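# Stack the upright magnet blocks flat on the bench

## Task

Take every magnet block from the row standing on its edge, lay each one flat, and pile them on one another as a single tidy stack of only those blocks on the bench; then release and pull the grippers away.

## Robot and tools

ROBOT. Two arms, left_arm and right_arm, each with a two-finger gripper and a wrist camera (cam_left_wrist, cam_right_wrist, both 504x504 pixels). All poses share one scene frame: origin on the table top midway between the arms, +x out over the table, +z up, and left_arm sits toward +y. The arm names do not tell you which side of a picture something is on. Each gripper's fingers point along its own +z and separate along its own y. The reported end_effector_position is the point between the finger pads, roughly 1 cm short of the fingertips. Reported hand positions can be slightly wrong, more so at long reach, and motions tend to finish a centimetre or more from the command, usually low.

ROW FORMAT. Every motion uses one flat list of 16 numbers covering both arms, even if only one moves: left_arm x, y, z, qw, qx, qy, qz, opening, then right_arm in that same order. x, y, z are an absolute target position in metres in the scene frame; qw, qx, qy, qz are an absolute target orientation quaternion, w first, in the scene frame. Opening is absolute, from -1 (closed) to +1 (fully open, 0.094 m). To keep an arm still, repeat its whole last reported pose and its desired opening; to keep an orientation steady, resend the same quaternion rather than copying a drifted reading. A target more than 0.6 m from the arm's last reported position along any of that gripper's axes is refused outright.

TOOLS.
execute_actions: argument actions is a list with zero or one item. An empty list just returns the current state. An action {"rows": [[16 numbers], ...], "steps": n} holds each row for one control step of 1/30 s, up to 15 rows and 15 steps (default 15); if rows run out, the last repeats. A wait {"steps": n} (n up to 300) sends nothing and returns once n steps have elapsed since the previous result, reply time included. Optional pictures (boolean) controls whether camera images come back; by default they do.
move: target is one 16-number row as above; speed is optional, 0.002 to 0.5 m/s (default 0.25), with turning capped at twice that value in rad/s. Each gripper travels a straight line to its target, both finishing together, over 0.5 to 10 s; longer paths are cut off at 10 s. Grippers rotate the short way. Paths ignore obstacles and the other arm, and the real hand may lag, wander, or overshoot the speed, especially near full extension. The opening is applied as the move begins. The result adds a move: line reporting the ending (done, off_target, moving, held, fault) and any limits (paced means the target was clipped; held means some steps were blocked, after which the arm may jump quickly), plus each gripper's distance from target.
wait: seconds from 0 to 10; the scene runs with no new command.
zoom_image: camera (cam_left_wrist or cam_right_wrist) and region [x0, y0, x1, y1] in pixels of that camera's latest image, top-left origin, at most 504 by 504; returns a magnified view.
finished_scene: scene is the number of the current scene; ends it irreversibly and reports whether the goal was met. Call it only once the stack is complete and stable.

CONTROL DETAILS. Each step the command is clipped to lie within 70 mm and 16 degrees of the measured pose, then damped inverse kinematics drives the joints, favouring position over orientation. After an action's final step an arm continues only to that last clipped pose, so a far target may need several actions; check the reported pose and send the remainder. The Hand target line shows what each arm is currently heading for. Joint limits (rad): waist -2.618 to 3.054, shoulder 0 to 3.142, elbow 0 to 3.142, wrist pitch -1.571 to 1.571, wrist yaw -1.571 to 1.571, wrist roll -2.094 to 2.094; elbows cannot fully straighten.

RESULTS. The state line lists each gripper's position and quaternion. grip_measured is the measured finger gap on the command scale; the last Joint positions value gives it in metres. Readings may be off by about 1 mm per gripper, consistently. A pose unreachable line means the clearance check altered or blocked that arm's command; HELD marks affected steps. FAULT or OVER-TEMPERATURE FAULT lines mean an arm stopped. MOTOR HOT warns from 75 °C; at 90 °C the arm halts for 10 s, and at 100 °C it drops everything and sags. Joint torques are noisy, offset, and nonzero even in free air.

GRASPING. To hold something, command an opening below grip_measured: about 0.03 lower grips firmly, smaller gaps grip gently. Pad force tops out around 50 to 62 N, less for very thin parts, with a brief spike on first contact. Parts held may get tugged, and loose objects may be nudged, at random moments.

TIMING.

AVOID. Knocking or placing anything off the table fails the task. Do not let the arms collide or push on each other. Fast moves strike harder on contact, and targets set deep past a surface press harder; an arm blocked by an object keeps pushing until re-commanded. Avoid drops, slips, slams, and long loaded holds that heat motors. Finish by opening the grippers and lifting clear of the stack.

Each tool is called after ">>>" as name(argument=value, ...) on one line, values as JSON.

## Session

>>> execute_actions(actions=[])

Scene clock: 0.00 s of 6200.00 s.
left_arm: end_effector_position=(+0.0994, -0.1539, +0.2975) grip_measured=+1.000 end_effector_quat_wxyz=(+0.378, +0.509, +0.748, -0.197) | right_arm: end_effector_position=(+0.3521, -0.2730, +0.1711) grip_measured=+1.000 end_effector_quat_wxyz=(+0.477, +0.051, +0.841, +0.249)
Joint positions: left_arm=[-1.542  1.371  1.458 -0.826 -0.331 -0.171  0.094] | right_arm=[-0.145  1.071  0.546  0.033 -0.471  0.302  0.094]
Joint velocities: left_arm=[-0.002 -0.007 -0.002 -0.051  0.007 -0.037  0.   ] | right_arm=[ 0.012 -0.012 -0.012 -0.007  0.007 -0.022  0.   ]
Joint torques (N m, as the arm reports them, + toward a larger angle): no reading
Hand target (left_arm): +0.101, -0.155, +0.312; +0.392, +0.499, +0.743, -0.210
Hand target (right_arm): +0.356, -0.273, +0.185; +0.494, +0.042, +0.832, +0.249

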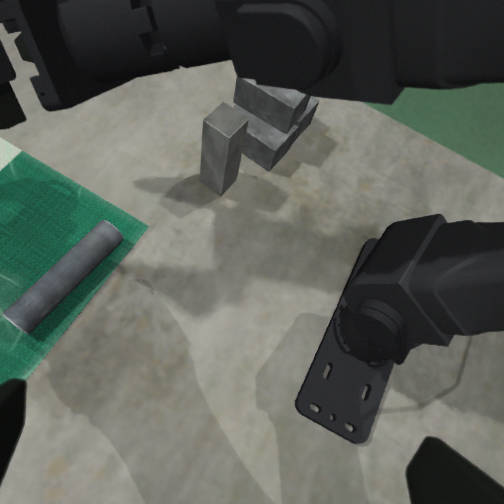

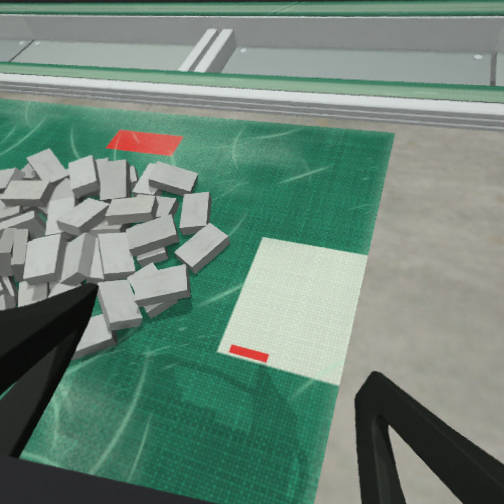

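>>> move(target=[0.22,0.16,0.30,0.342,0,0.940,0,1.0,0.3521,-0.2730,0.1711,0.477,0.051,0.841,0.249,1.0], speed=0.35)

Scene clock: 12.10 s of 6200.00 s.
left_arm: end_effector_position=(+0.2187, +0.1587, +0.2855) grip_measured=+1.000 end_effector_quat_wxyz=(+0.318, +0.007, +0.948, +0.013) | right_arm: end_effector_position=(+0.3521, -0.2730, +0.1711) grip_measured=+1.000 end_effector_quat_wxyz=(+0.477, +0.051, +0.841, +0.249)
Joint positions: left_arm=[-0.682  0.996  1.383 -1.427 -0.392 -0.529  0.094] | right_arm=[-0.145  1.071  0.546  0.033 -0.471  0.302  0.094]
Joint velocities: left_arm=[-0.017  0.002  0.012 -0.066  0.022  0.007  0.   ] | right_arm=[-0.007  0.007 -0.012  0.066  0.007 -0.037  0.   ]
Joint torques (N m, as the arm reports them, + toward a larger angle): left_arm=[ 0.97 -1.55  8.71  1.02 -0.16  0.04] | right_arm=[-0.09 -2.45  7.85  1.5  -0.15  0.01]
Hand target (left_arm): +0.218, +0.162, +0.301; +0.340, +0.000, +0.940, -0.000
Hand target (right_arm): +0.352, -0.273, +0.171; +0.477, +0.051, +0.841, +0.249
Off the commanded pose (left_arm): 0.015 m, 3 deg.
Off the commanded pose (right_arm): 0.000 m, 0 deg.
After step 90, 6.73 s passed at rest.
move: off_target (left_arm)

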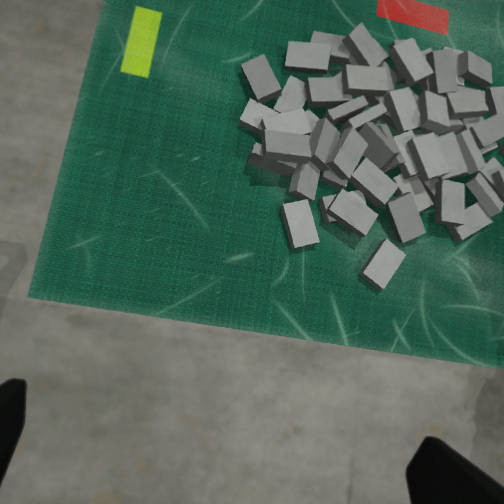

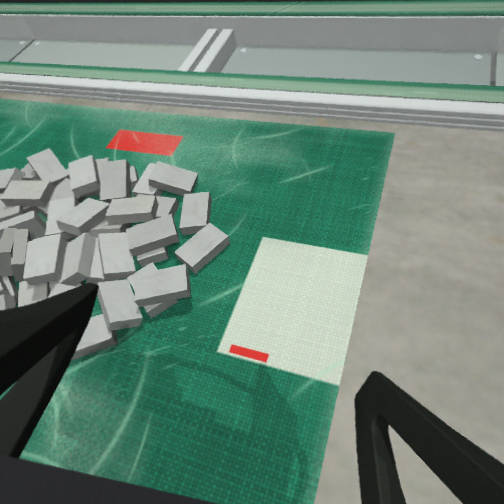

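>>> move(target=[0.22,0.36,0.30,0.2936,-0.2064,0.9311,0.0651,1.0,0.22,-0.42,0.30,0.2936,0.2064,0.9311,-0.0651,1.0], speed=0.35)

Scene clock: 18.93 s of 6200.00 s.
left_arm: end_effector_position=(+0.2124, +0.3546, +0.2865) grip_measured=+1.000 end_effector_quat_wxyz=(+0.266, -0.212, +0.939, +0.053) | right_arm: end_effector_position=(+0.2189, -0.4157, +0.2922) grip_measured=+1.000 end_effector_quat_wxyz=(+0.287, +0.206, +0.934, -0.059)
Joint positions: left_arm=[ 0.664  1.102  1.474 -1.411  0.142  0.21   0.094] | right_arm=[-0.483  1.054  1.45  -1.371 -0.012 -0.004  0.094]
Joint velocities: left_arm=[-0.012  0.007 -0.017  0.007 -0.022 -0.051  0.   ] | right_arm=[ 0.002 -0.007 -0.007 -0.007  0.007 -0.007  0.   ]
Joint torques (N m, as the arm reports them, + toward a larger angle): left_arm=[ 1.08 -0.47  8.27  1.23  0.2   0.02] | right_arm=[-0.79 -0.02  8.86  1.12  0.03 -0.03]
Hand target (left_arm): +0.217, +0.359, +0.299; +0.288, -0.209, +0.933, +0.060
Hand target (right_arm): +0.221, -0.420, +0.300; +0.294, +0.207, +0.931, -0.065
Off the commanded pose (left_arm): 0.016 m, 4 deg.
Off the commanded pose (right_arm): 0.009 m, 1 deg.
After step 90, 1.90 s passed at rest.
move: off_target (left_arm)

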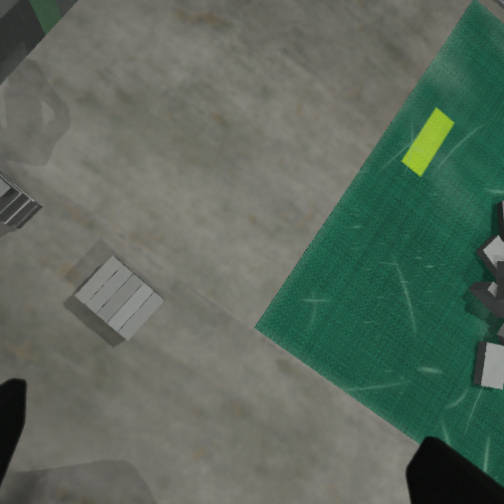

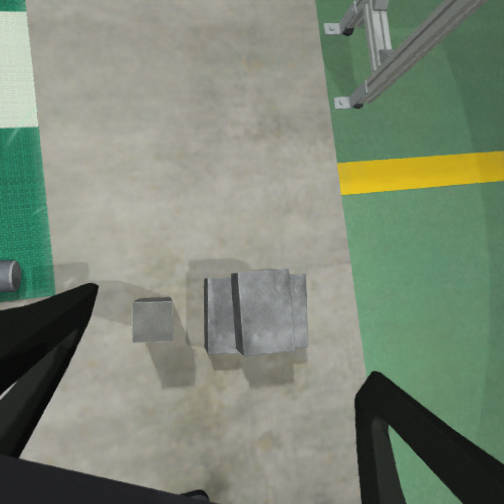

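>>> zoom_image(camera="cam_left_wrist", region=[50, 235, 190, 365])

Region (50, 235, 190, 365) of cam_left_wrist's 504x504 image, scaled by 3.600, with more detail than that image has; it fills the top 468 rows of this view, and the rest is white.

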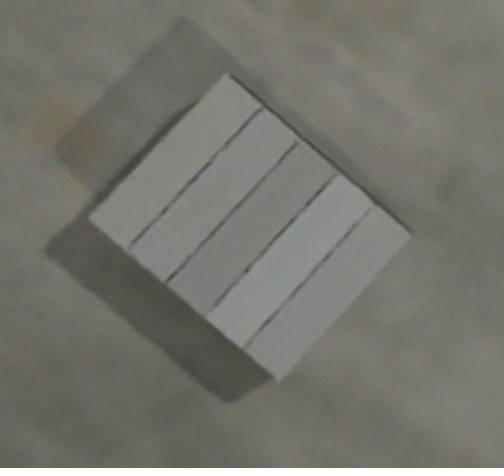

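>>> move(target=[0.2086,0.408,0.115,0,0.0523,0.9986,0,0.7,0.18,-0.40,0.17,0,0.2164,0.9763,0,-1.0], speed=0.35)

Scene clock: 78.70 s of 6200.00 s.
left_arm: end_effector_position=(+0.2057, +0.4039, +0.1135) grip_measured=+0.702 end_effector_quat_wxyz=(-0.009, +0.050, +0.999, -0.009) | right_arm: end_effector_position=(+0.1818, -0.3999, +0.1722) grip_measured=-0.997 end_effector_quat_wxyz=(+0.007, +0.217, +0.976, +0.000)
Joint positions: left_arm=[ 0.728  1.549  1.227 -1.274 -0.001  0.857  0.08 ] | right_arm=[-0.483  1.268  1.228 -1.517 -0.003 -0.004  0.   ]
Joint velocities: left_arm=[ 0.007  0.002 -0.002  0.081 -0.022 -0.066  0.   ] | right_arm=[-0.007  0.007 -0.002  0.051 -0.037 -0.007  0.001]
Joint torques (N m, as the arm reports them, + toward a larger angle): left_arm=[-0.09 -5.34  6.    0.39 -0.03  0.03] | right_arm=[-0.32 -2.52  6.55  0.13  0.02 -0.05]
Hand target (left_arm): +0.209, +0.408, +0.116; -0.002, +0.054, +0.999, +0.003
Hand target (right_arm): +0.180, -0.400, +0.171; +0.000, +0.217, +0.976, +0.000
Off the commanded pose (left_arm): 0.005 m, 2 deg.
Off the commanded pose (right_arm): 0.003 m, 1 deg.
After step 90, 55.07 s passed at rest.
move: done

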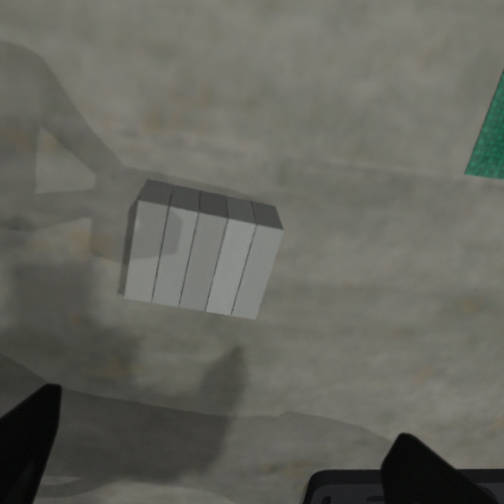

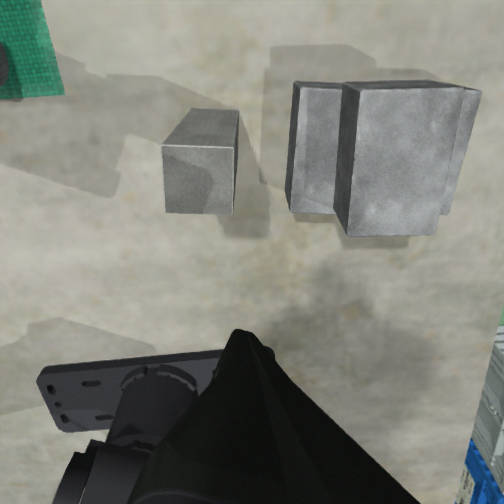

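>>> zoom_image(camera="cam_left_wrist", region=[105, 160, 305, 340])

Region (105, 160, 305, 340) of cam_left_wrist's 504x504 image, scaled by 2.520, with more detail than that image has; it fills the top 454 rows of this view, and the rest is white.

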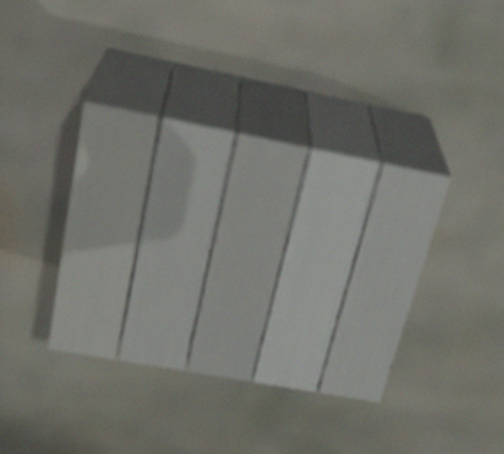

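>>> move(target=[0.2070,0.4170,0.018,0,0.0523,0.9986,0,0.8,0.18,-0.40,0.17,0,0.2164,0.9763,0,-1.0], speed=0.15)

Scene clock: 103.87 s of 6200.00 s.
left_arm: end_effector_position=(+0.2059, +0.4123, +0.0179) grip_measured=+0.798 end_effector_quat_wxyz=(-0.007, +0.054, +0.998, -0.006) | right_arm: end_effector_position=(+0.1818, -0.3999, +0.1722) grip_measured=-0.997 end_effector_quat_wxyz=(+0.007, +0.217, +0.976, -0.000)
Joint positions: left_arm=[ 0.75   1.667  0.952 -0.874 -0.002  0.888  0.084] | right_arm=[-0.483  1.268  1.228 -1.517 -0.003 -0.004  0.   ]
Joint velocities: left_arm=[ 0.007 -0.002 -0.017 -0.022 -0.051 -0.037 -0.   ] | right_arm=[-0.002  0.007 -0.007  0.037 -0.007  0.007  0.001]
Joint torques (N m, as the arm reports them, + toward a larger angle): left_arm=[ 1.01 -5.37  5.33  0.36  0.02  0.05] | right_arm=[-0.16 -2.54  6.17  0.16  0.03 -0.02]
Hand target (left_arm): +0.207, +0.417, +0.018; -0.000, +0.052, +0.999, -0.000
Hand target (right_arm): +0.180, -0.400, +0.170; +0.000, +0.216, +0.976, +0.000
Off the commanded pose (left_arm): 0.005 m, 1 deg.
Off the commanded pose (right_arm): 0.003 m, 1 deg.
After step 90, 20.87 s passed at rest.
move: done

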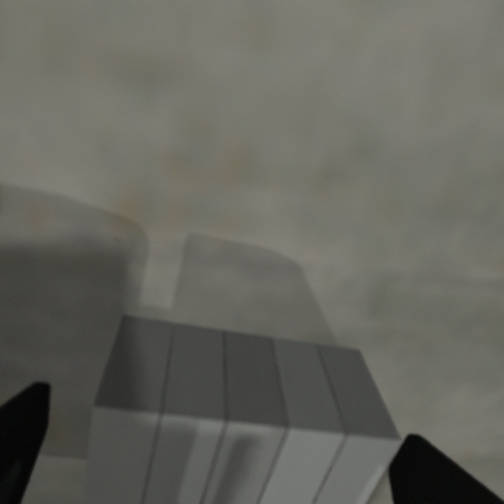

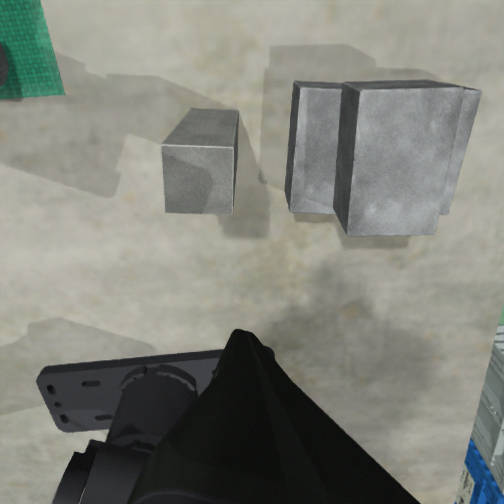

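>>> execute_actions(actions=[{"rows": [[0.2070,0.4170,0.018,0,0.0523,0.9986,0,0.12,0.18,-0.40,0.17,0,0.2164,0.9763,0,-1.0]], "steps": 15}], pictures=false)

Scene clock: 107.13 s of 6200.00 s.
left_arm: end_effector_position=(+0.2066, +0.4132, +0.0179) grip_measured=+0.136 end_effector_quat_wxyz=(-0.006, +0.055, +0.998, -0.004) | right_arm: end_effector_position=(+0.1818, -0.3999, +0.1722) grip_measured=-0.997 end_effector_quat_wxyz=(+0.007, +0.217, +0.976, -0.000)
Joint positions: left_arm=[ 0.75   1.667  0.952 -0.87  -0.003  0.889  0.053] | right_arm=[-0.483  1.268  1.228 -1.517 -0.003 -0.004  0.   ]
Joint velocities: left_arm=[ 0.002 -0.002  0.012 -0.007 -0.037 -0.022 -0.001] | right_arm=[-0.017  0.012  0.002 -0.051 -0.066 -0.022 -0.001]
Joint torques (N m, as the arm reports them, + toward a larger angle): left_arm=[ 0.96 -5.53  5.3   0.32  0.03  0.01] | right_arm=[-0.22 -2.52  6.13  0.18  0.04 -0.01]
Hand target (left_arm): +0.207, +0.417, +0.018; +0.000, +0.052, +0.999, -0.000
Hand target (right_arm): +0.180, -0.400, +0.170; +0.000, +0.216, +0.976, +0.000
Off the commanded pose (left_arm): 0.004 m, 1 deg.
Off the commanded pose (right_arm): 0.003 m, 1 deg.
Steps of this call (steps 1 to 83: nothing new was sent; steps 84 to 98: all 15 steps of this action). Readings (end_effector_position):
84: left_arm (+0.2062, +0.4125, +0.0179) | right_arm (+0.1818, -0.3999, +0.1722)
85: left_arm (+0.2062, +0.4125, +0.0179) | right_arm (+0.1818, -0.3999, +0.1722)
87: left_arm (+0.2066, +0.4132, +0.0179) | right_arm (+0.1818, -0.3999, +0.1722)
91: left_arm (+0.2066, +0.4132, +0.0179) | right_arm (+0.1818, -0.3999, +0.1722)
98: the state above

>>> execute_actions(actions=[{"rows": [[0.2070,0.4170,0.018,0,0.0523,0.9986,0,0.095,0.18,-0.40,0.17,0,0.2164,0.9763,0,-1.0]], "steps": 6}], pictures=false)

Scene clock: 110.17 s of 6200.00 s.
left_arm: end_effector_position=(+0.2066, +0.4132, +0.0179) grip_measured=+0.133 end_effector_quat_wxyz=(-0.006, +0.055, +0.998, -0.004) | right_arm: end_effector_position=(+0.1818, -0.3999, +0.1722) grip_measured=-0.997 end_effector_quat_wxyz=(+0.007, +0.217, +0.976, -0.000)
Joint positions: left_arm=[ 0.75   1.667  0.952 -0.87  -0.003  0.889  0.053] | right_arm=[-0.483  1.268  1.228 -1.517 -0.003 -0.004  0.   ]
Joint velocities: left_arm=[-0.017  0.017  0.017 -0.022  0.051 -0.037 -0.001] | right_arm=[-0.017 -0.012 -0.007  0.066  0.051 -0.051 -0.001]
Joint torques (N m, as the arm reports them, + toward a larger angle): left_arm=[ 1.   -5.54  5.27  0.33  0.01  0.01] | right_arm=[-0.23 -2.51  6.11  0.17  0.06 -0.04]
Hand target (left_arm): +0.207, +0.417, +0.018; -0.000, +0.052, +0.999, -0.000
Hand target (right_arm): +0.180, -0.400, +0.170; +0.000, +0.216, +0.976, +0.000
Off the commanded pose (left_arm): 0.004 m, 1 deg.
Off the commanded pose (right_arm): 0.003 m, 1 deg.
Steps of this call (steps 1 to 85: nothing new was sent; steps 86 to 91: all 6 steps of this action). Readings (end_effector_position):
86: left_arm (+0.2066, +0.4132, +0.0179) | right_arm (+0.1818, -0.3999, +0.1722)
87: left_arm (+0.2066, +0.4132, +0.0179) | right_arm (+0.1818, -0.3999, +0.1722)
89: left_arm (+0.2066, +0.4132, +0.0179) | right_arm (+0.1818, -0.3999, +0.1722)
91: the state above

>>> execute_actions(actions=[{"rows": [[0.2070,0.4150,0.030,0,0.0523,0.9986,0,0.09,0.18,-0.40,0.17,0,0.2164,0.9763,0,-1.0],[0.2070,0.4150,0.040,0,0.0523,0.9986,0,0.09,0.18,-0.40,0.17,0,0.2164,0.9763,0,-1.0],[0.2070,0.4150,0.050,0,0.0523,0.9986,0,0.09,0.18,-0.40,0.17,0,0.2164,0.9763,0,-1.0],[0.2070,0.4150,0.058,0,0.0523,0.9986,0,0.09,0.18,-0.40,0.17,0,0.2164,0.9763,0,-1.0],[0.2070,0.4150,0.064,0,0.0523,0.9986,0,0.09,0.18,-0.40,0.17,0,0.2164,0.9763,0,-1.0]], "steps": 10}], pictures=false)

>>> move(target=[0.272,0.360,0.060,0,0.5373,0.8434,0,0.09,0.18,-0.40,0.17,0,0.2164,0.9763,0,-1.0], speed=0.2)

Scene clock: 116.97 s of 6200.00 s.
left_arm: end_effector_position=(+0.2043, +0.4110, +0.0447) grip_measured=+0.133 end_effector_quat_wxyz=(-0.011, +0.055, +0.998, -0.010) | right_arm: end_effector_position=(+0.1817, -0.4000, +0.1722) grip_measured=-0.997 end_effector_quat_wxyz=(+0.007, +0.217, +0.976, -0.000)
Joint positions: left_arm=[ 0.75   1.627  1.025 -0.999 -0.003  0.889  0.053] | right_arm=[-0.483  1.268  1.228 -1.517 -0.002 -0.004  0.   ]
Joint velocities: left_arm=[ 0.012 -0.081  0.159 -0.168 -0.022 -0.037  0.001] | right_arm=[-0.022 -0.007 -0.007 -0.022 -0.051 -0.037 -0.001]
Joint torques (N m, as the arm reports them, + toward a larger angle): left_arm=[ 0.49 -7.77  8.1  -0.05  0.04 -0.02] | right_arm=[-0.19 -2.63  6.19  0.14  0.04 -0.03]
Hand target (left_arm): +0.207, +0.415, +0.063; +0.000, +0.052, +0.999, +0.000
Hand target (right_arm): +0.180, -0.400, +0.170; -0.000, +0.216, +0.976, -0.000
Off the commanded pose (left_arm): 0.020 m, 2 deg.
Off the commanded pose (right_arm): 0.003 m, 1 deg.
Steps of this call (steps 1 to 90: nothing new was sent; then 3.47 s passed at rest; steps 91 to 100: all 10 steps of this action). Readings (end_effector_position):
91: left_arm (+0.2064, +0.4130, +0.0179) | right_arm (+0.1817, -0.4000, +0.1722)
92: left_arm (+0.2060, +0.4126, +0.0183) | right_arm (+0.1817, -0.4000, +0.1722)
94: left_arm (+0.2033, +0.4099, +0.0220) | right_arm (+0.1817, -0.4000, +0.1722)
98: left_arm (+0.2027, +0.4094, +0.0390) | right_arm (+0.1817, -0.4000, +0.1722)
100: the state above

Scene clock: 120.43 s of 6200.00 s.
left_arm: end_effector_position=(+0.2590, +0.3570, +0.0479) grip_measured=+0.133 end_effector_quat_wxyz=(-0.014, +0.529, +0.848, -0.017) | right_arm: end_effector_position=(+0.1817, -0.4000, +0.1722) grip_measured=-0.997 end_effector_quat_wxyz=(+0.007, +0.217, +0.976, -0.000)
Joint positions: left_arm=[ 0.464  1.676  1.092 -1.03  -0.008  1.608  0.053] | right_arm=[-0.483  1.268  1.228 -1.517 -0.002 -0.004  0.   ]
Joint velocities: left_arm=[ 0.002  0.007 -0.007  0.007 -0.007 -0.022 -0.001] | right_arm=[-0.007 -0.007 -0.007  0.007  0.007  0.051  0.   ]
Joint torques (N m, as the arm reports them, + toward a larger angle): left_arm=[-0.97 -6.42  9.02  0.14  0.03  0.03] | right_arm=[-0.2  -2.56  6.15  0.16  0.04 -0.03]
Hand target (left_arm): +0.272, +0.360, +0.060; -0.001, +0.537, +0.843, +0.002
Hand target (right_arm): +0.180, -0.400, +0.170; +0.000, +0.216, +0.976, +0.000
Off the commanded pose (left_arm): 0.018 m, 3 deg.
Off the commanded pose (right_arm): 0.003 m, 1 deg.
move: off_target (left_arm)

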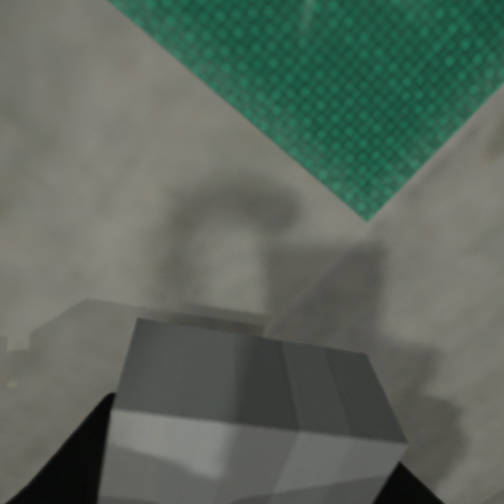

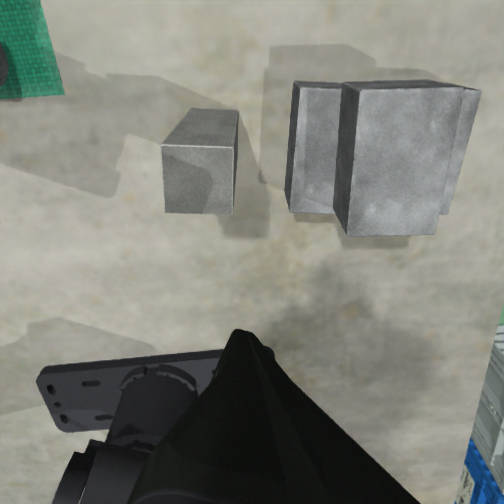

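>>> move(target=[0.266,0.3590,0.019,0,0.5373,0.8434,0,0.09,0.18,-0.40,0.17,0,0.2164,0.9763,0,-1.0], speed=0.07)

Scene clock: 127.63 s of 6200.00 s.
left_arm: end_effector_position=(+0.2605, +0.3579, +0.0181) grip_measured=+0.133 end_effector_quat_wxyz=(-0.010, +0.534, +0.846, -0.009) | right_arm: end_effector_position=(+0.1817, -0.4000, +0.1722) grip_measured=-0.997 end_effector_quat_wxyz=(+0.007, +0.217, +0.976, -0.000)
Joint positions: left_arm=[ 0.464  1.712  1.005 -0.888 -0.008  1.619  0.053] | right_arm=[-0.483  1.268  1.228 -1.517 -0.002 -0.004  0.   ]
Joint velocities: left_arm=[-0.007  0.017 -0.007  0.081 -0.007 -0.007  0.   ] | right_arm=[-0.022 -0.017 -0.012 -0.022  0.051 -0.037 -0.   ]
Joint torques (N m, as the arm reports them, + toward a larger angle): left_arm=[-0.08 -6.12  5.25  0.39  0.08  0.02] | right_arm=[-0.22 -2.51  6.07  0.18  0.03 -0.02]
Hand target (left_arm): +0.266, +0.359, +0.019; +0.000, +0.537, +0.844, -0.000
Hand target (right_arm): +0.180, -0.400, +0.170; +0.000, +0.216, +0.976, +0.000
Off the commanded pose (left_arm): 0.006 m, 2 deg.
Off the commanded pose (right_arm): 0.003 m, 1 deg.
After step 90, 3.20 s passed at rest.
move: done

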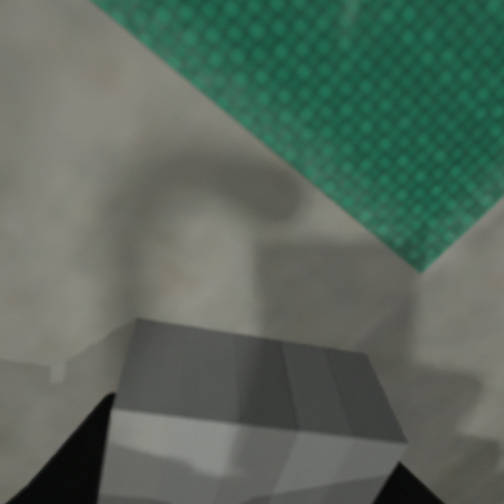

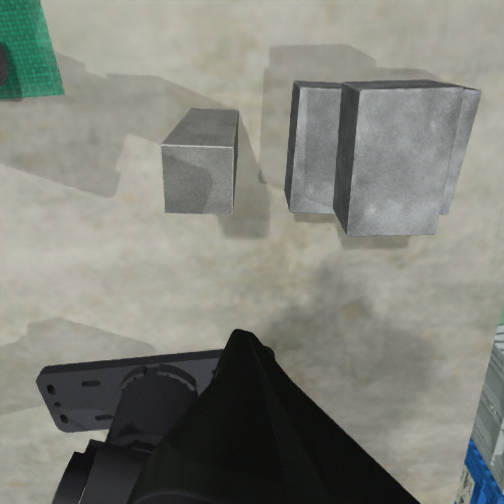

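>>> execute_actions(actions=[{"rows": [[0.266,0.3590,0.019,0,0.5373,0.8434,0,0.5,0.18,-0.40,0.17,0,0.2164,0.9763,0,-1.0],[0.266,0.3590,0.019,0,0.5373,0.8434,0,0.5,0.18,-0.40,0.17,0,0.2164,0.9763,0,-1.0],[0.266,0.3590,0.019,0,0.5373,0.8434,0,0.5,0.18,-0.40,0.17,0,0.2164,0.9763,0,-1.0],[0.266,0.3590,0.019,0,0.5373,0.8434,0,0.5,0.18,-0.40,0.17,0,0.2164,0.9763,0,-1.0],[0.266,0.3590,0.019,0,0.5373,0.8434,0,0.5,0.18,-0.40,0.17,0,0.2164,0.9763,0,-1.0],[0.266,0.3590,0.019,0,0.5373,0.8434,0,0.5,0.18,-0.40,0.17,0,0.2164,0.9763,0,-1.0],[0.268,0.3600,0.035,0,0.5373,0.8434,0,0.5,0.18,-0.40,0.17,0,0.2164,0.9763,0,-1.0],[0.268,0.3600,0.050,0,0.5373,0.8434,0,0.5,0.18,-0.40,0.17,0,0.2164,0.9763,0,-1.0],[0.268,0.3600,0.062,0,0.5373,0.8434,0,0.5,0.18,-0.40,0.17,0,0.2164,0.9763,0,-1.0],[0.268,0.3600,0.072,0,0.5373,0.8434,0,0.5,0.18,-0.40,0.17,0,0.2164,0.9763,0,-1.0],[0.268,0.3600,0.080,0,0.5373,0.8434,0,0.5,0.18,-0.40,0.17,0,0.2164,0.9763,0,-1.0]], "steps": 15}], pictures=false)

>>> move(target=[0.2835,0.3718,0.062,-0.1695,-0.2131,0.9615,-0.0376,0.3,0.18,-0.40,0.17,0,0.2164,0.9763,0,-1.0], speed=0.4)

Scene clock: 140.60 s of 6200.00 s.
left_arm: end_effector_position=(+0.2755, +0.3659, +0.0683) grip_measured=+0.498 end_effector_quat_wxyz=(+0.004, +0.534, +0.845, +0.016) | right_arm: end_effector_position=(+0.1817, -0.4000, +0.1722) grip_measured=-0.997 end_effector_quat_wxyz=(+0.007, +0.217, +0.976, -0.000)
Joint positions: left_arm=[ 0.464  1.654  1.152 -1.038 -0.008  1.621  0.07 ] | right_arm=[-0.483  1.268  1.228 -1.517 -0.002 -0.004  0.   ]
Joint velocities: left_arm=[-0.002 -0.149  0.305 -0.3    0.022 -0.066 -0.001] | right_arm=[-0.007 -0.002  0.002 -0.007 -0.095 -0.051 -0.   ]
Joint torques (N m, as the arm reports them, + toward a larger angle): left_arm=[-0.15 -6.37  6.43 -0.04  0.08  0.01] | right_arm=[-0.15 -2.55  6.21  0.16  0.05 -0.02]
Hand target (left_arm): +0.268, +0.360, +0.079; +0.001, +0.537, +0.843, +0.001
Hand target (right_arm): +0.180, -0.400, +0.170; +0.000, +0.216, +0.976, +0.000
Off the commanded pose (left_arm): 0.015 m, 2 deg.
Off the commanded pose (right_arm): 0.003 m, 1 deg.
Steps of this call (steps 1 to 90: nothing new was sent; then 9.47 s passed at rest; steps 91 to 105: all 15 steps of this action). Readings (end_effector_position):
91: left_arm (+0.2606, +0.3579, +0.0181) | right_arm (+0.1817, -0.4000, +0.1722)
92: left_arm (+0.2610, +0.3581, +0.0181) | right_arm (+0.1817, -0.4000, +0.1722)
94: left_arm (+0.2616, +0.3585, +0.0181) | right_arm (+0.1817, -0.4000, +0.1722)
98: left_arm (+0.2611, +0.3582, +0.0209) | right_arm (+0.1817, -0.4000, +0.1722)
105: the state above

Scene clock: 143.77 s of 6200.00 s.
left_arm: end_effector_position=(+0.2794, +0.3680, +0.0559) grip_measured=+0.302 end_effector_quat_wxyz=(-0.178, -0.200, +0.963, -0.033) | right_arm: end_effector_position=(+0.1817, -0.4000, +0.1722) grip_measured=-0.997 end_effector_quat_wxyz=(+0.007, +0.217, +0.976, -0.000)
Joint positions: left_arm=[ 0.45   2.052  1.553 -1.435 -0.031  0.063  0.061] | right_arm=[-0.483  1.268  1.228 -1.517 -0.002 -0.004  0.   ]
Joint velocities: left_arm=[ 0.007 -0.022 -0.017 -0.066  0.051 -0.066  0.   ] | right_arm=[-0.017 -0.007 -0.002  0.022 -0.051 -0.037 -0.   ]
Joint torques (N m, as the arm reports them, + toward a larger angle): left_arm=[ 0.82 -8.63  7.65 -0.48  0.06 -0.06] | right_arm=[-0.2  -2.52  6.14  0.18  0.02  0.  ]
Hand target (left_arm): +0.283, +0.372, +0.062; -0.170, -0.211, +0.962, -0.036
Hand target (right_arm): +0.180, -0.400, +0.170; +0.000, +0.216, +0.976, +0.000
Off the commanded pose (left_arm): 0.008 m, 2 deg.
Off the commanded pose (right_arm): 0.003 m, 1 deg.
move: done

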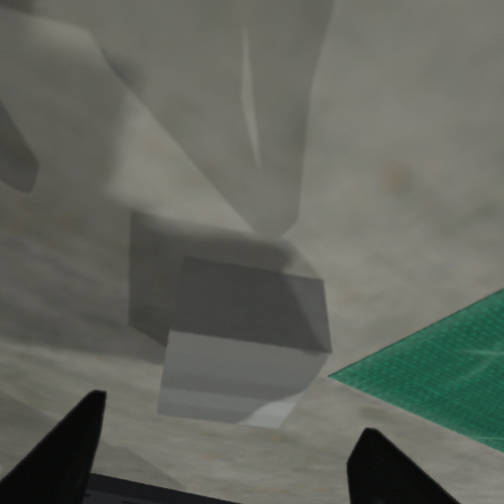

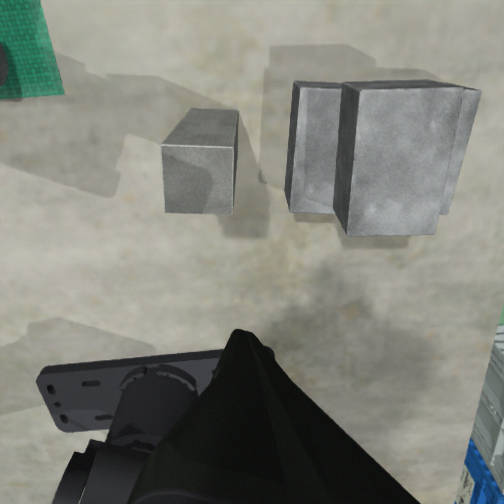

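>>> zoom_image(camera="cam_left_wrist", region=[130, 240, 360, 450])

Region (130, 240, 360, 450) of cam_left_wrist's 504x504 image, scaled by 2.191, with more detail than that image has; it fills the top 460 rows of this view, and the rest is white.

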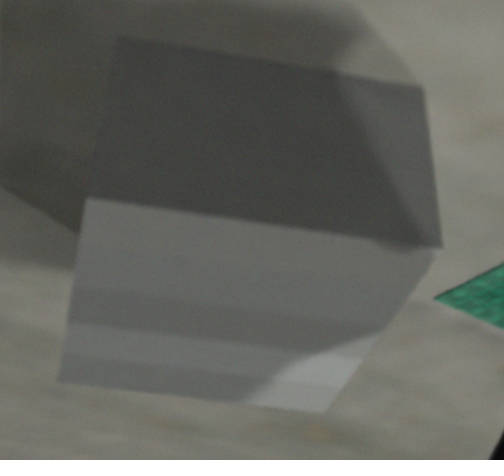

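>>> move(target=[0.2787,0.3650,0.017,-0.1695,-0.2131,0.9615,-0.0376,0.3,0.18,-0.40,0.17,0,0.2164,0.9763,0,-1.0], speed=0.1)

Scene clock: 164.57 s of 6200.00 s.
left_arm: end_effector_position=(+0.2759, +0.3646, +0.0171) grip_measured=+0.302 end_effector_quat_wxyz=(-0.178, -0.208, +0.961, -0.036) | right_arm: end_effector_position=(+0.1817, -0.4000, +0.1722) grip_measured=-0.997 end_effector_quat_wxyz=(+0.007, +0.217, +0.976, -0.000)
Joint positions: left_arm=[ 0.45   2.085  1.44  -1.291 -0.023  0.049  0.061] | right_arm=[-0.483  1.268  1.228 -1.517 -0.002 -0.004  0.   ]
Joint velocities: left_arm=[-0.007 -0.017 -0.007  0.022  0.066 -0.007  0.   ] | right_arm=[-0.022  0.007 -0.017 -0.051 -0.022 -0.081  0.001]
Joint torques (N m, as the arm reports them, + toward a larger angle): left_arm=[ 0.14 -8.94  4.66 -0.25  0.08 -0.11] | right_arm=[-0.2  -2.56  6.17  0.18  0.04 -0.02]
Hand target (left_arm): +0.279, +0.365, +0.017; -0.169, -0.213, +0.961, -0.038
Hand target (right_arm): +0.180, -0.400, +0.170; +0.000, +0.216, +0.976, +0.000
Off the commanded pose (left_arm): 0.003 m, 1 deg.
Off the commanded pose (right_arm): 0.003 m, 1 deg.
After step 90, 16.83 s passed at rest.
move: done

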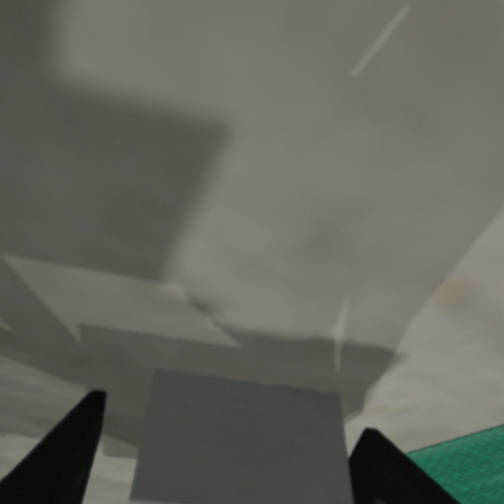

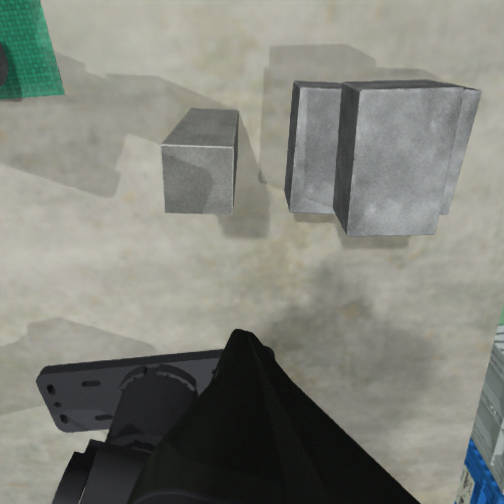

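>>> execute_actions(actions=[])

Scene clock: 180.37 s of 6200.00 s.
left_arm: end_effector_position=(+0.2761, +0.3647, +0.0170) grip_measured=+0.302 end_effector_quat_wxyz=(-0.178, -0.208, +0.961, -0.036) | right_arm: end_effector_position=(+0.1817, -0.4000, +0.1722) grip_measured=-0.997 end_effector_quat_wxyz=(+0.007, +0.217, +0.976, -0.000)
Joint positions: left_arm=[ 0.45   2.085  1.44  -1.289 -0.023  0.049  0.061] | right_arm=[-0.483  1.268  1.228 -1.517 -0.002 -0.004  0.   ]
Joint velocities: left_arm=[-0.012  0.012  0.007 -0.022 -0.037  0.051  0.001] | right_arm=[-0.012  0.002  0.007 -0.066 -0.037 -0.066  0.   ]
Joint torques (N m, as the arm reports them, + toward a larger angle): left_arm=[ 0.17 -8.87  4.66 -0.22  0.08 -0.08] | right_arm=[-0.19 -2.6   6.15  0.16  0.05 -0.01]
Hand target (left_arm): +0.279, +0.365, +0.017; -0.170, -0.213, +0.961, -0.038
Hand target (right_arm): +0.180, -0.400, +0.170; +0.000, +0.216, +0.976, +0.000
Off the commanded pose (left_arm): 0.003 m, 1 deg.
Off the commanded pose (right_arm): 0.003 m, 1 deg.
Steps of this call (steps 1 to 90: nothing new was sent; then 12.80 s passed at rest). Readings (end_effector_position):
1: left_arm (+0.2759, +0.3646, +0.0171) | right_arm (+0.1817, -0.4000, +0.1722)
2: left_arm (+0.2760, +0.3646, +0.0171) | right_arm (+0.1817, -0.4000, +0.1722)
4: left_arm (+0.2761, +0.3646, +0.0170) | right_arm (+0.1817, -0.4000, +0.1722)
8: left_arm (+0.2761, +0.3647, +0.0170) | right_arm (+0.1817, -0.4000, +0.1722)
90: the state above

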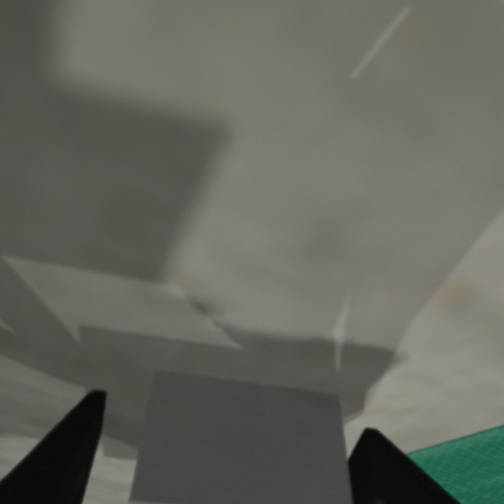

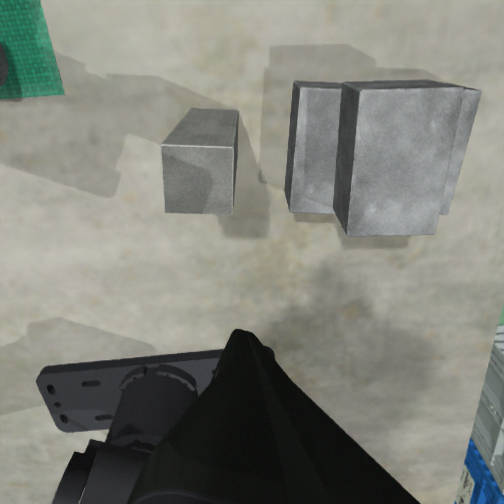

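>>> execute_actions(actions=[{"rows": [[0.276,0.3647,0.017,-0.1695,-0.2131,0.9615,-0.0376,0.22,0.18,-0.40,0.17,0,0.2164,0.9763,0,-1.0],[0.276,0.3647,0.017,-0.1695,-0.2131,0.9615,-0.0376,0.15,0.18,-0.40,0.17,0,0.2164,0.9763,0,-1.0],[0.276,0.3647,0.017,-0.1695,-0.2131,0.9615,-0.0376,0.08,0.18,-0.40,0.17,0,0.2164,0.9763,0,-1.0],[0.276,0.3647,0.017,-0.1695,-0.2131,0.9615,-0.0376,0.02,0.18,-0.40,0.17,0,0.2164,0.9763,0,-1.0],[0.276,0.3647,0.017,-0.1695,-0.2131,0.9615,-0.0376,-0.03,0.18,-0.40,0.17,0,0.2164,0.9763,0,-1.0],[0.276,0.3647,0.017,-0.1695,-0.2131,0.9615,-0.0376,-0.06,0.18,-0.40,0.17,0,0.2164,0.9763,0,-1.0],[0.276,0.3647,0.017,-0.1695,-0.2131,0.9615,-0.0376,-0.08,0.18,-0.40,0.17,0,0.2164,0.9763,0,-1.0],[0.276,0.3647,0.017,-0.1695,-0.2131,0.9615,-0.0376,-0.095,0.18,-0.40,0.17,0,0.2164,0.9763,0,-1.0],[0.276,0.3647,0.017,-0.1695,-0.2131,0.9615,-0.0376,-0.11,0.18,-0.40,0.17,0,0.2164,0.9763,0,-1.0],[0.276,0.3647,0.017,-0.1695,-0.2131,0.9615,-0.0376,-0.12,0.18,-0.40,0.17,0,0.2164,0.9763,0,-1.0],[0.276,0.3647,0.017,-0.1695,-0.2131,0.9615,-0.0376,-0.13,0.18,-0.40,0.17,0,0.2164,0.9763,0,-1.0],[0.276,0.3647,0.017,-0.1695,-0.2131,0.9615,-0.0376,-0.14,0.18,-0.40,0.17,0,0.2164,0.9763,0,-1.0]], "steps": 15}])

Scene clock: 206.53 s of 6200.00 s.
left_arm: end_effector_position=(+0.2734, +0.3632, +0.0149) grip_measured=-0.100 end_effector_quat_wxyz=(-0.181, -0.208, +0.961, -0.037) | right_arm: end_effector_position=(+0.1817, -0.4000, +0.1722) grip_measured=-0.997 end_effector_quat_wxyz=(+0.007, +0.217, +0.976, -0.000)
Joint positions: left_arm=[ 0.45   2.085  1.428 -1.285 -0.023  0.049  0.042] | right_arm=[-0.483  1.268  1.228 -1.517 -0.002 -0.004  0.   ]
Joint velocities: left_arm=[-0.002 -0.002 -0.022 -0.066 -0.051 -0.051  0.   ] | right_arm=[ 0.007 -0.027 -0.002  0.007 -0.11  -0.007  0.001]
Joint torques (N m, as the arm reports them, + toward a larger angle): left_arm=[ 0.46 -9.67  4.48 -0.25  0.05 -0.07] | right_arm=[-0.19 -2.53  6.16  0.15  0.01 -0.01]
Hand target (left_arm): +0.276, +0.365, +0.017; -0.170, -0.213, +0.961, -0.038
Hand target (right_arm): +0.180, -0.400, +0.170; +0.000, +0.216, +0.976, +0.000
Off the commanded pose (left_arm): 0.004 m, 1 deg.
Off the commanded pose (right_arm): 0.003 m, 1 deg.
Steps of this call (steps 1 to 90: nothing new was sent; then 22.67 s passed at rest; steps 91 to 105: all 15 steps of this action). Readings (end_effector_position):
91: left_arm (+0.2761, +0.3647, +0.0166) | right_arm (+0.1817, -0.4000, +0.1722)
92: left_arm (+0.2755, +0.3644, +0.0161) | right_arm (+0.1817, -0.4000, +0.1722)
94: left_arm (+0.2741, +0.3636, +0.0153) | right_arm (+0.1817, -0.4000, +0.1722)
98: left_arm (+0.2733, +0.3632, +0.0149) | right_arm (+0.1817, -0.4000, +0.1722)
105: the state above

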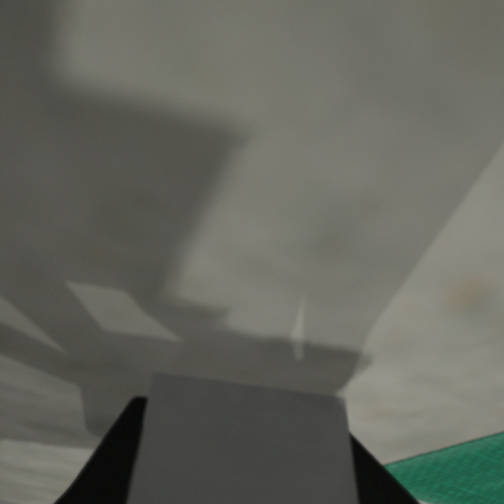

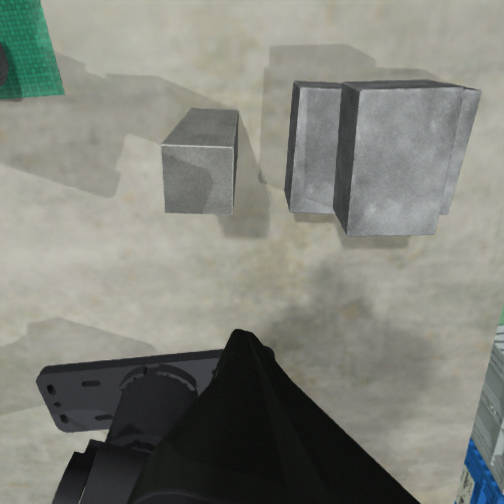

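>>> move(target=[0.276,0.3647,0.09,-0.1695,-0.2131,0.9615,-0.0376,-0.14,0.18,-0.40,0.17,0,0.2164,0.9763,0,-1.0], speed=0.15)

Scene clock: 215.97 s of 6200.00 s.
left_arm: end_effector_position=(+0.2741, +0.3636, +0.0755) grip_measured=-0.100 end_effector_quat_wxyz=(-0.182, -0.208, +0.960, -0.038) | right_arm: end_effector_position=(+0.1817, -0.4000, +0.1722) grip_measured=-0.997 end_effector_quat_wxyz=(+0.007, +0.217, +0.976, -0.000)
Joint positions: left_arm=[ 0.45   2.02   1.581 -1.506 -0.023  0.049  0.042] | right_arm=[-0.483  1.268  1.228 -1.517 -0.002 -0.004  0.   ]
Joint velocities: left_arm=[-0.007 -0.032  0.007  0.022 -0.051 -0.022  0.   ] | right_arm=[ 0.002  0.002  0.007 -0.037  0.022 -0.051  0.001]
Joint torques (N m, as the arm reports them, + toward a larger angle): left_arm=[  0.39 -10.53   7.51  -0.65   0.06  -0.06] | right_arm=[-0.16 -2.55  6.18  0.19  0.02 -0.02]
Hand target (left_arm): +0.276, +0.364, +0.090; -0.170, -0.213, +0.961, -0.038
Hand target (right_arm): +0.180, -0.400, +0.170; +0.000, +0.216, +0.976, +0.000
Off the commanded pose (left_arm): 0.015 m, 2 deg.
Off the commanded pose (right_arm): 0.003 m, 1 deg.
After step 90, 5.33 s passed at rest.
move: off_target (left_arm)

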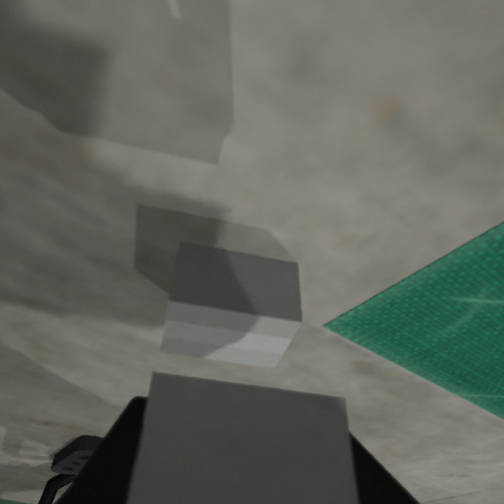

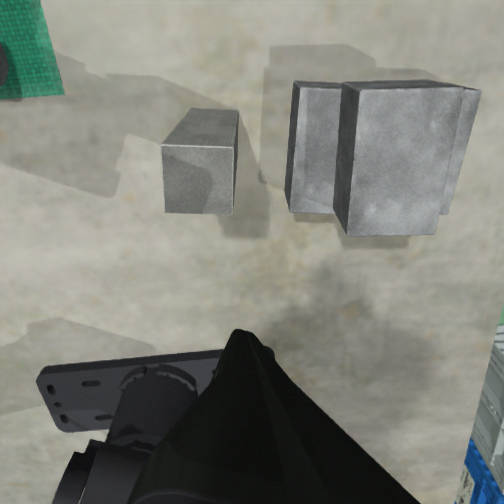

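>>> move(target=[0.416,0.4235,0.075,0.5807,-0.1739,0.7848,0.1287,-0.14,0.18,-0.40,0.17,0,0.2164,0.9763,0,-1.0], speed=0.3)

Scene clock: 232.47 s of 6200.00 s.
left_arm: end_effector_position=(+0.4082, +0.4222, +0.0489) grip_measured=-0.100 end_effector_quat_wxyz=(+0.546, -0.191, +0.807, +0.118) | right_arm: end_effector_position=(+0.1817, -0.4000, +0.1722) grip_measured=-0.997 end_effector_quat_wxyz=(+0.007, +0.217, +0.976, -0.000)
Joint positions: left_arm=[ 0.45   1.876  0.504  0.987  0.032 -0.006  0.042] | right_arm=[-0.483  1.268  1.228 -1.517 -0.002 -0.004  0.   ]
Joint velocities: left_arm=[-0.002  0.012 -0.002  0.022  0.022  0.022 -0.001] | right_arm=[-0.017  0.012  0.032  0.066  0.007  0.037 -0.   ]
Joint torques (N m, as the arm reports them, + toward a larger angle): left_arm=[-0.32 -6.53  5.11  2.25  0.04 -0.07] | right_arm=[-0.12 -2.54  6.09  0.18  0.03 -0.03]
Hand target (left_arm): +0.418, +0.425, +0.071; +0.581, -0.183, +0.783, +0.122
Hand target (right_arm): +0.180, -0.400, +0.170; +0.000, +0.216, +0.976, +0.000
Off the commanded pose (left_arm): 0.027 m, 5 deg.
Off the commanded pose (right_arm): 0.003 m, 1 deg.
After step 90, 9.87 s passed at rest.
move: off_target (left_arm)

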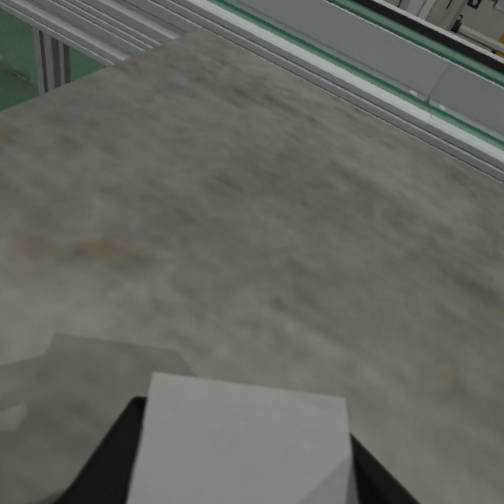

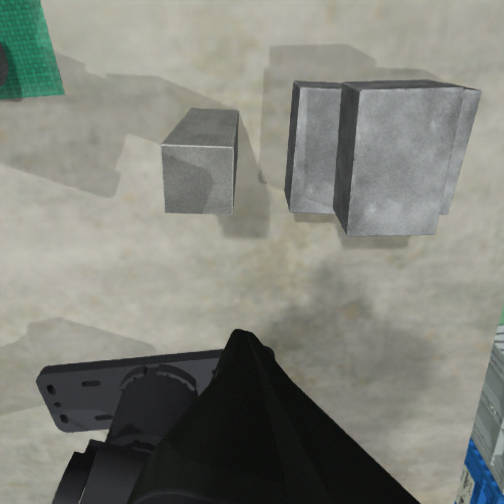

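>>> move(target=[0.418,0.4245,0.030,0.5807,-0.1739,0.7848,0.1287,-0.14,0.18,-0.40,0.17,0,0.2164,0.9763,0,-1.0], speed=0.08)

Scene clock: 242.60 s of 6200.00 s.
left_arm: end_effector_position=(+0.4096, +0.4229, +0.0104) grip_measured=-0.100 end_effector_quat_wxyz=(+0.550, -0.186, +0.805, +0.122) | right_arm: end_effector_position=(+0.1817, -0.4000, +0.1722) grip_measured=-0.997 end_effector_quat_wxyz=(+0.007, +0.217, +0.976, -0.000)
Joint positions: left_arm=[0.45  2.092 0.504 1.213 0.032 0.003 0.042] | right_arm=[-0.483  1.268  1.228 -1.517 -0.002 -0.004  0.   ]
Joint velocities: left_arm=[ 0.002  0.012 -0.007  0.11   0.022 -0.007  0.001] | right_arm=[ 0.002  0.022 -0.007  0.022  0.051 -0.007  0.001]
Joint torques (N m, as the arm reports them, + toward a larger angle): left_arm=[-0.36 -7.04  3.5   2.25  0.09  0.05] | right_arm=[-0.15 -2.59  6.25  0.15  0.03 -0.01]
Hand target (left_arm): +0.418, +0.424, +0.029; +0.580, -0.174, +0.785, +0.128
Hand target (right_arm): +0.180, -0.400, +0.170; +0.000, +0.216, +0.976, +0.000
Off the commanded pose (left_arm): 0.021 m, 5 deg.
Off the commanded pose (right_arm): 0.003 m, 1 deg.
After step 90, 6.20 s passed at rest.
move: off_target (left_arm)

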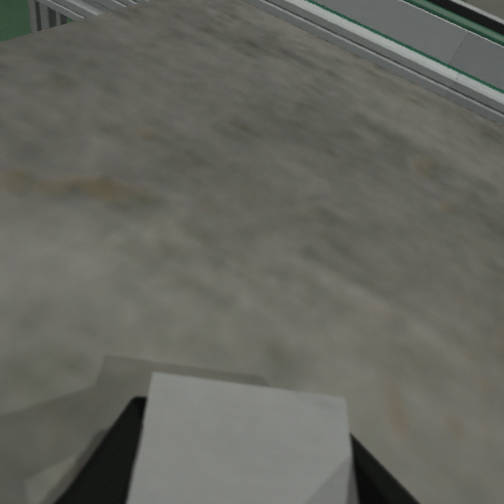

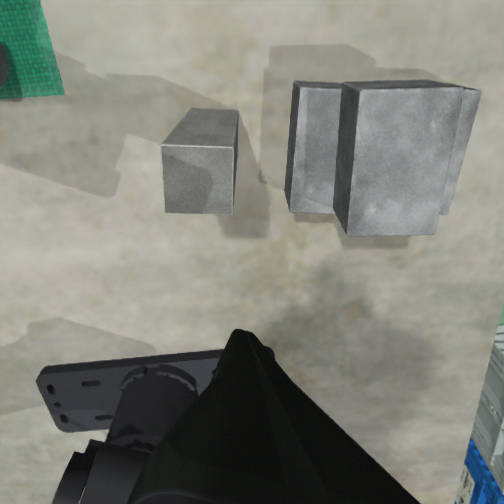

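>>> execute_actions(actions=[{"rows": [[0.418,0.4245,0.030,0.5807,-0.1739,0.7848,0.1287,-0.11,0.18,-0.40,0.17,0,0.2164,0.9763,0,-1.0],[0.418,0.4245,0.030,0.5807,-0.1739,0.7848,0.1287,-0.09,0.18,-0.40,0.17,0,0.2164,0.9763,0,-1.0],[0.418,0.4245,0.030,0.5807,-0.1739,0.7848,0.1287,-0.07,0.18,-0.40,0.17,0,0.2164,0.9763,0,-1.0],[0.418,0.4245,0.030,0.5807,-0.1739,0.7848,0.1287,-0.04,0.18,-0.40,0.17,0,0.2164,0.9763,0,-1.0],[0.418,0.4245,0.030,0.5807,-0.1739,0.7848,0.1287,0.0,0.18,-0.40,0.17,0,0.2164,0.9763,0,-1.0],[0.418,0.4245,0.030,0.5807,-0.1739,0.7848,0.1287,0.05,0.18,-0.40,0.17,0,0.2164,0.9763,0,-1.0],[0.418,0.4245,0.030,0.5807,-0.1739,0.7848,0.1287,0.10,0.18,-0.40,0.17,0,0.2164,0.9763,0,-1.0],[0.418,0.4245,0.030,0.5807,-0.1739,0.7848,0.1287,0.15,0.18,-0.40,0.17,0,0.2164,0.9763,0,-1.0],[0.418,0.4245,0.031,0.5807,-0.1739,0.7848,0.1287,0.2,0.18,-0.40,0.17,0,0.2164,0.9763,0,-1.0],[0.410,0.4208,0.034,0.5807,-0.1739,0.7848,0.1287,0.2,0.18,-0.40,0.17,0,0.2164,0.9763,0,-1.0],[0.400,0.4161,0.038,0.5807,-0.1739,0.7848,0.1287,0.2,0.18,-0.40,0.17,0,0.2164,0.9763,0,-1.0],[0.388,0.4105,0.044,0.5807,-0.1739,0.7848,0.1287,0.2,0.18,-0.40,0.17,0,0.2164,0.9763,0,-1.0],[0.376,0.4049,0.052,0.5807,-0.1739,0.7848,0.1287,0.2,0.18,-0.40,0.17,0,0.2164,0.9763,0,-1.0],[0.364,0.3993,0.062,0.5807,-0.1739,0.7848,0.1287,0.2,0.18,-0.40,0.17,0,0.2164,0.9763,0,-1.0],[0.352,0.3937,0.075,0.5807,-0.1739,0.7848,0.1287,0.2,0.18,-0.40,0.17,0,0.2164,0.9763,0,-1.0]], "steps": 15}])

Scene clock: 253.00 s of 6200.00 s.
left_arm: end_effector_position=(+0.3754, +0.4046, +0.0294) grip_measured=+0.198 end_effector_quat_wxyz=(+0.554, -0.184, +0.802, +0.122) | right_arm: end_effector_position=(+0.1817, -0.4000, +0.1722) grip_measured=-0.997 end_effector_quat_wxyz=(+0.007, +0.217, +0.976, -0.000)
Joint positions: left_arm=[0.45  1.941 0.337 1.24  0.034 0.004 0.056] | right_arm=[-0.483  1.268  1.228 -1.517 -0.002 -0.004  0.   ]
Joint velocities: left_arm=[-0.017 -1.81  -1.419 -0.33   0.066 -0.066 -0.001] | right_arm=[-0.002  0.007 -0.007 -0.007  0.022  0.007 -0.001]
Joint torques (N m, as the arm reports them, + toward a larger angle): left_arm=[ 0.62 -8.95  3.22  2.13  0.1   0.05] | right_arm=[-0.17 -2.56  6.1   0.17  0.03 -0.01]
Hand target (left_arm): +0.362, +0.398, +0.063; +0.584, -0.174, +0.783, +0.129
Hand target (right_arm): +0.180, -0.400, +0.170; +0.000, +0.216, +0.976, +0.000
Off the commanded pose (left_arm): 0.052 m, 4 deg.
Off the commanded pose (right_arm): 0.003 m, 1 deg.
Steps of this call (steps 1 to 90: nothing new was sent; then 6.90 s passed at rest; steps 91 to 105: all 15 steps of this action). Readings (end_effector_position):
91: left_arm (+0.4096, +0.4230, +0.0105) | right_arm (+0.1817, -0.4000, +0.1722)
92: left_arm (+0.4096, +0.4230, +0.0105) | right_arm (+0.1817, -0.4000, +0.1722)
94: left_arm (+0.4098, +0.4231, +0.0110) | right_arm (+0.1817, -0.4000, +0.1722)
98: left_arm (+0.4113, +0.4238, +0.0154) | right_arm (+0.1817, -0.4000, +0.1722)
105: the state above

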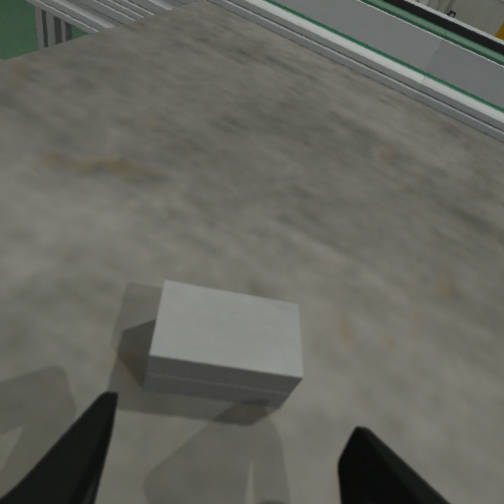

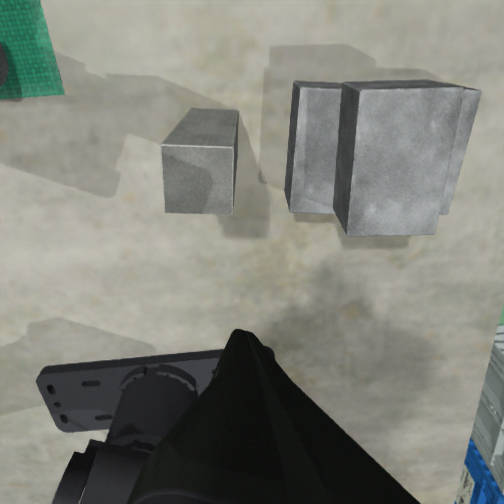

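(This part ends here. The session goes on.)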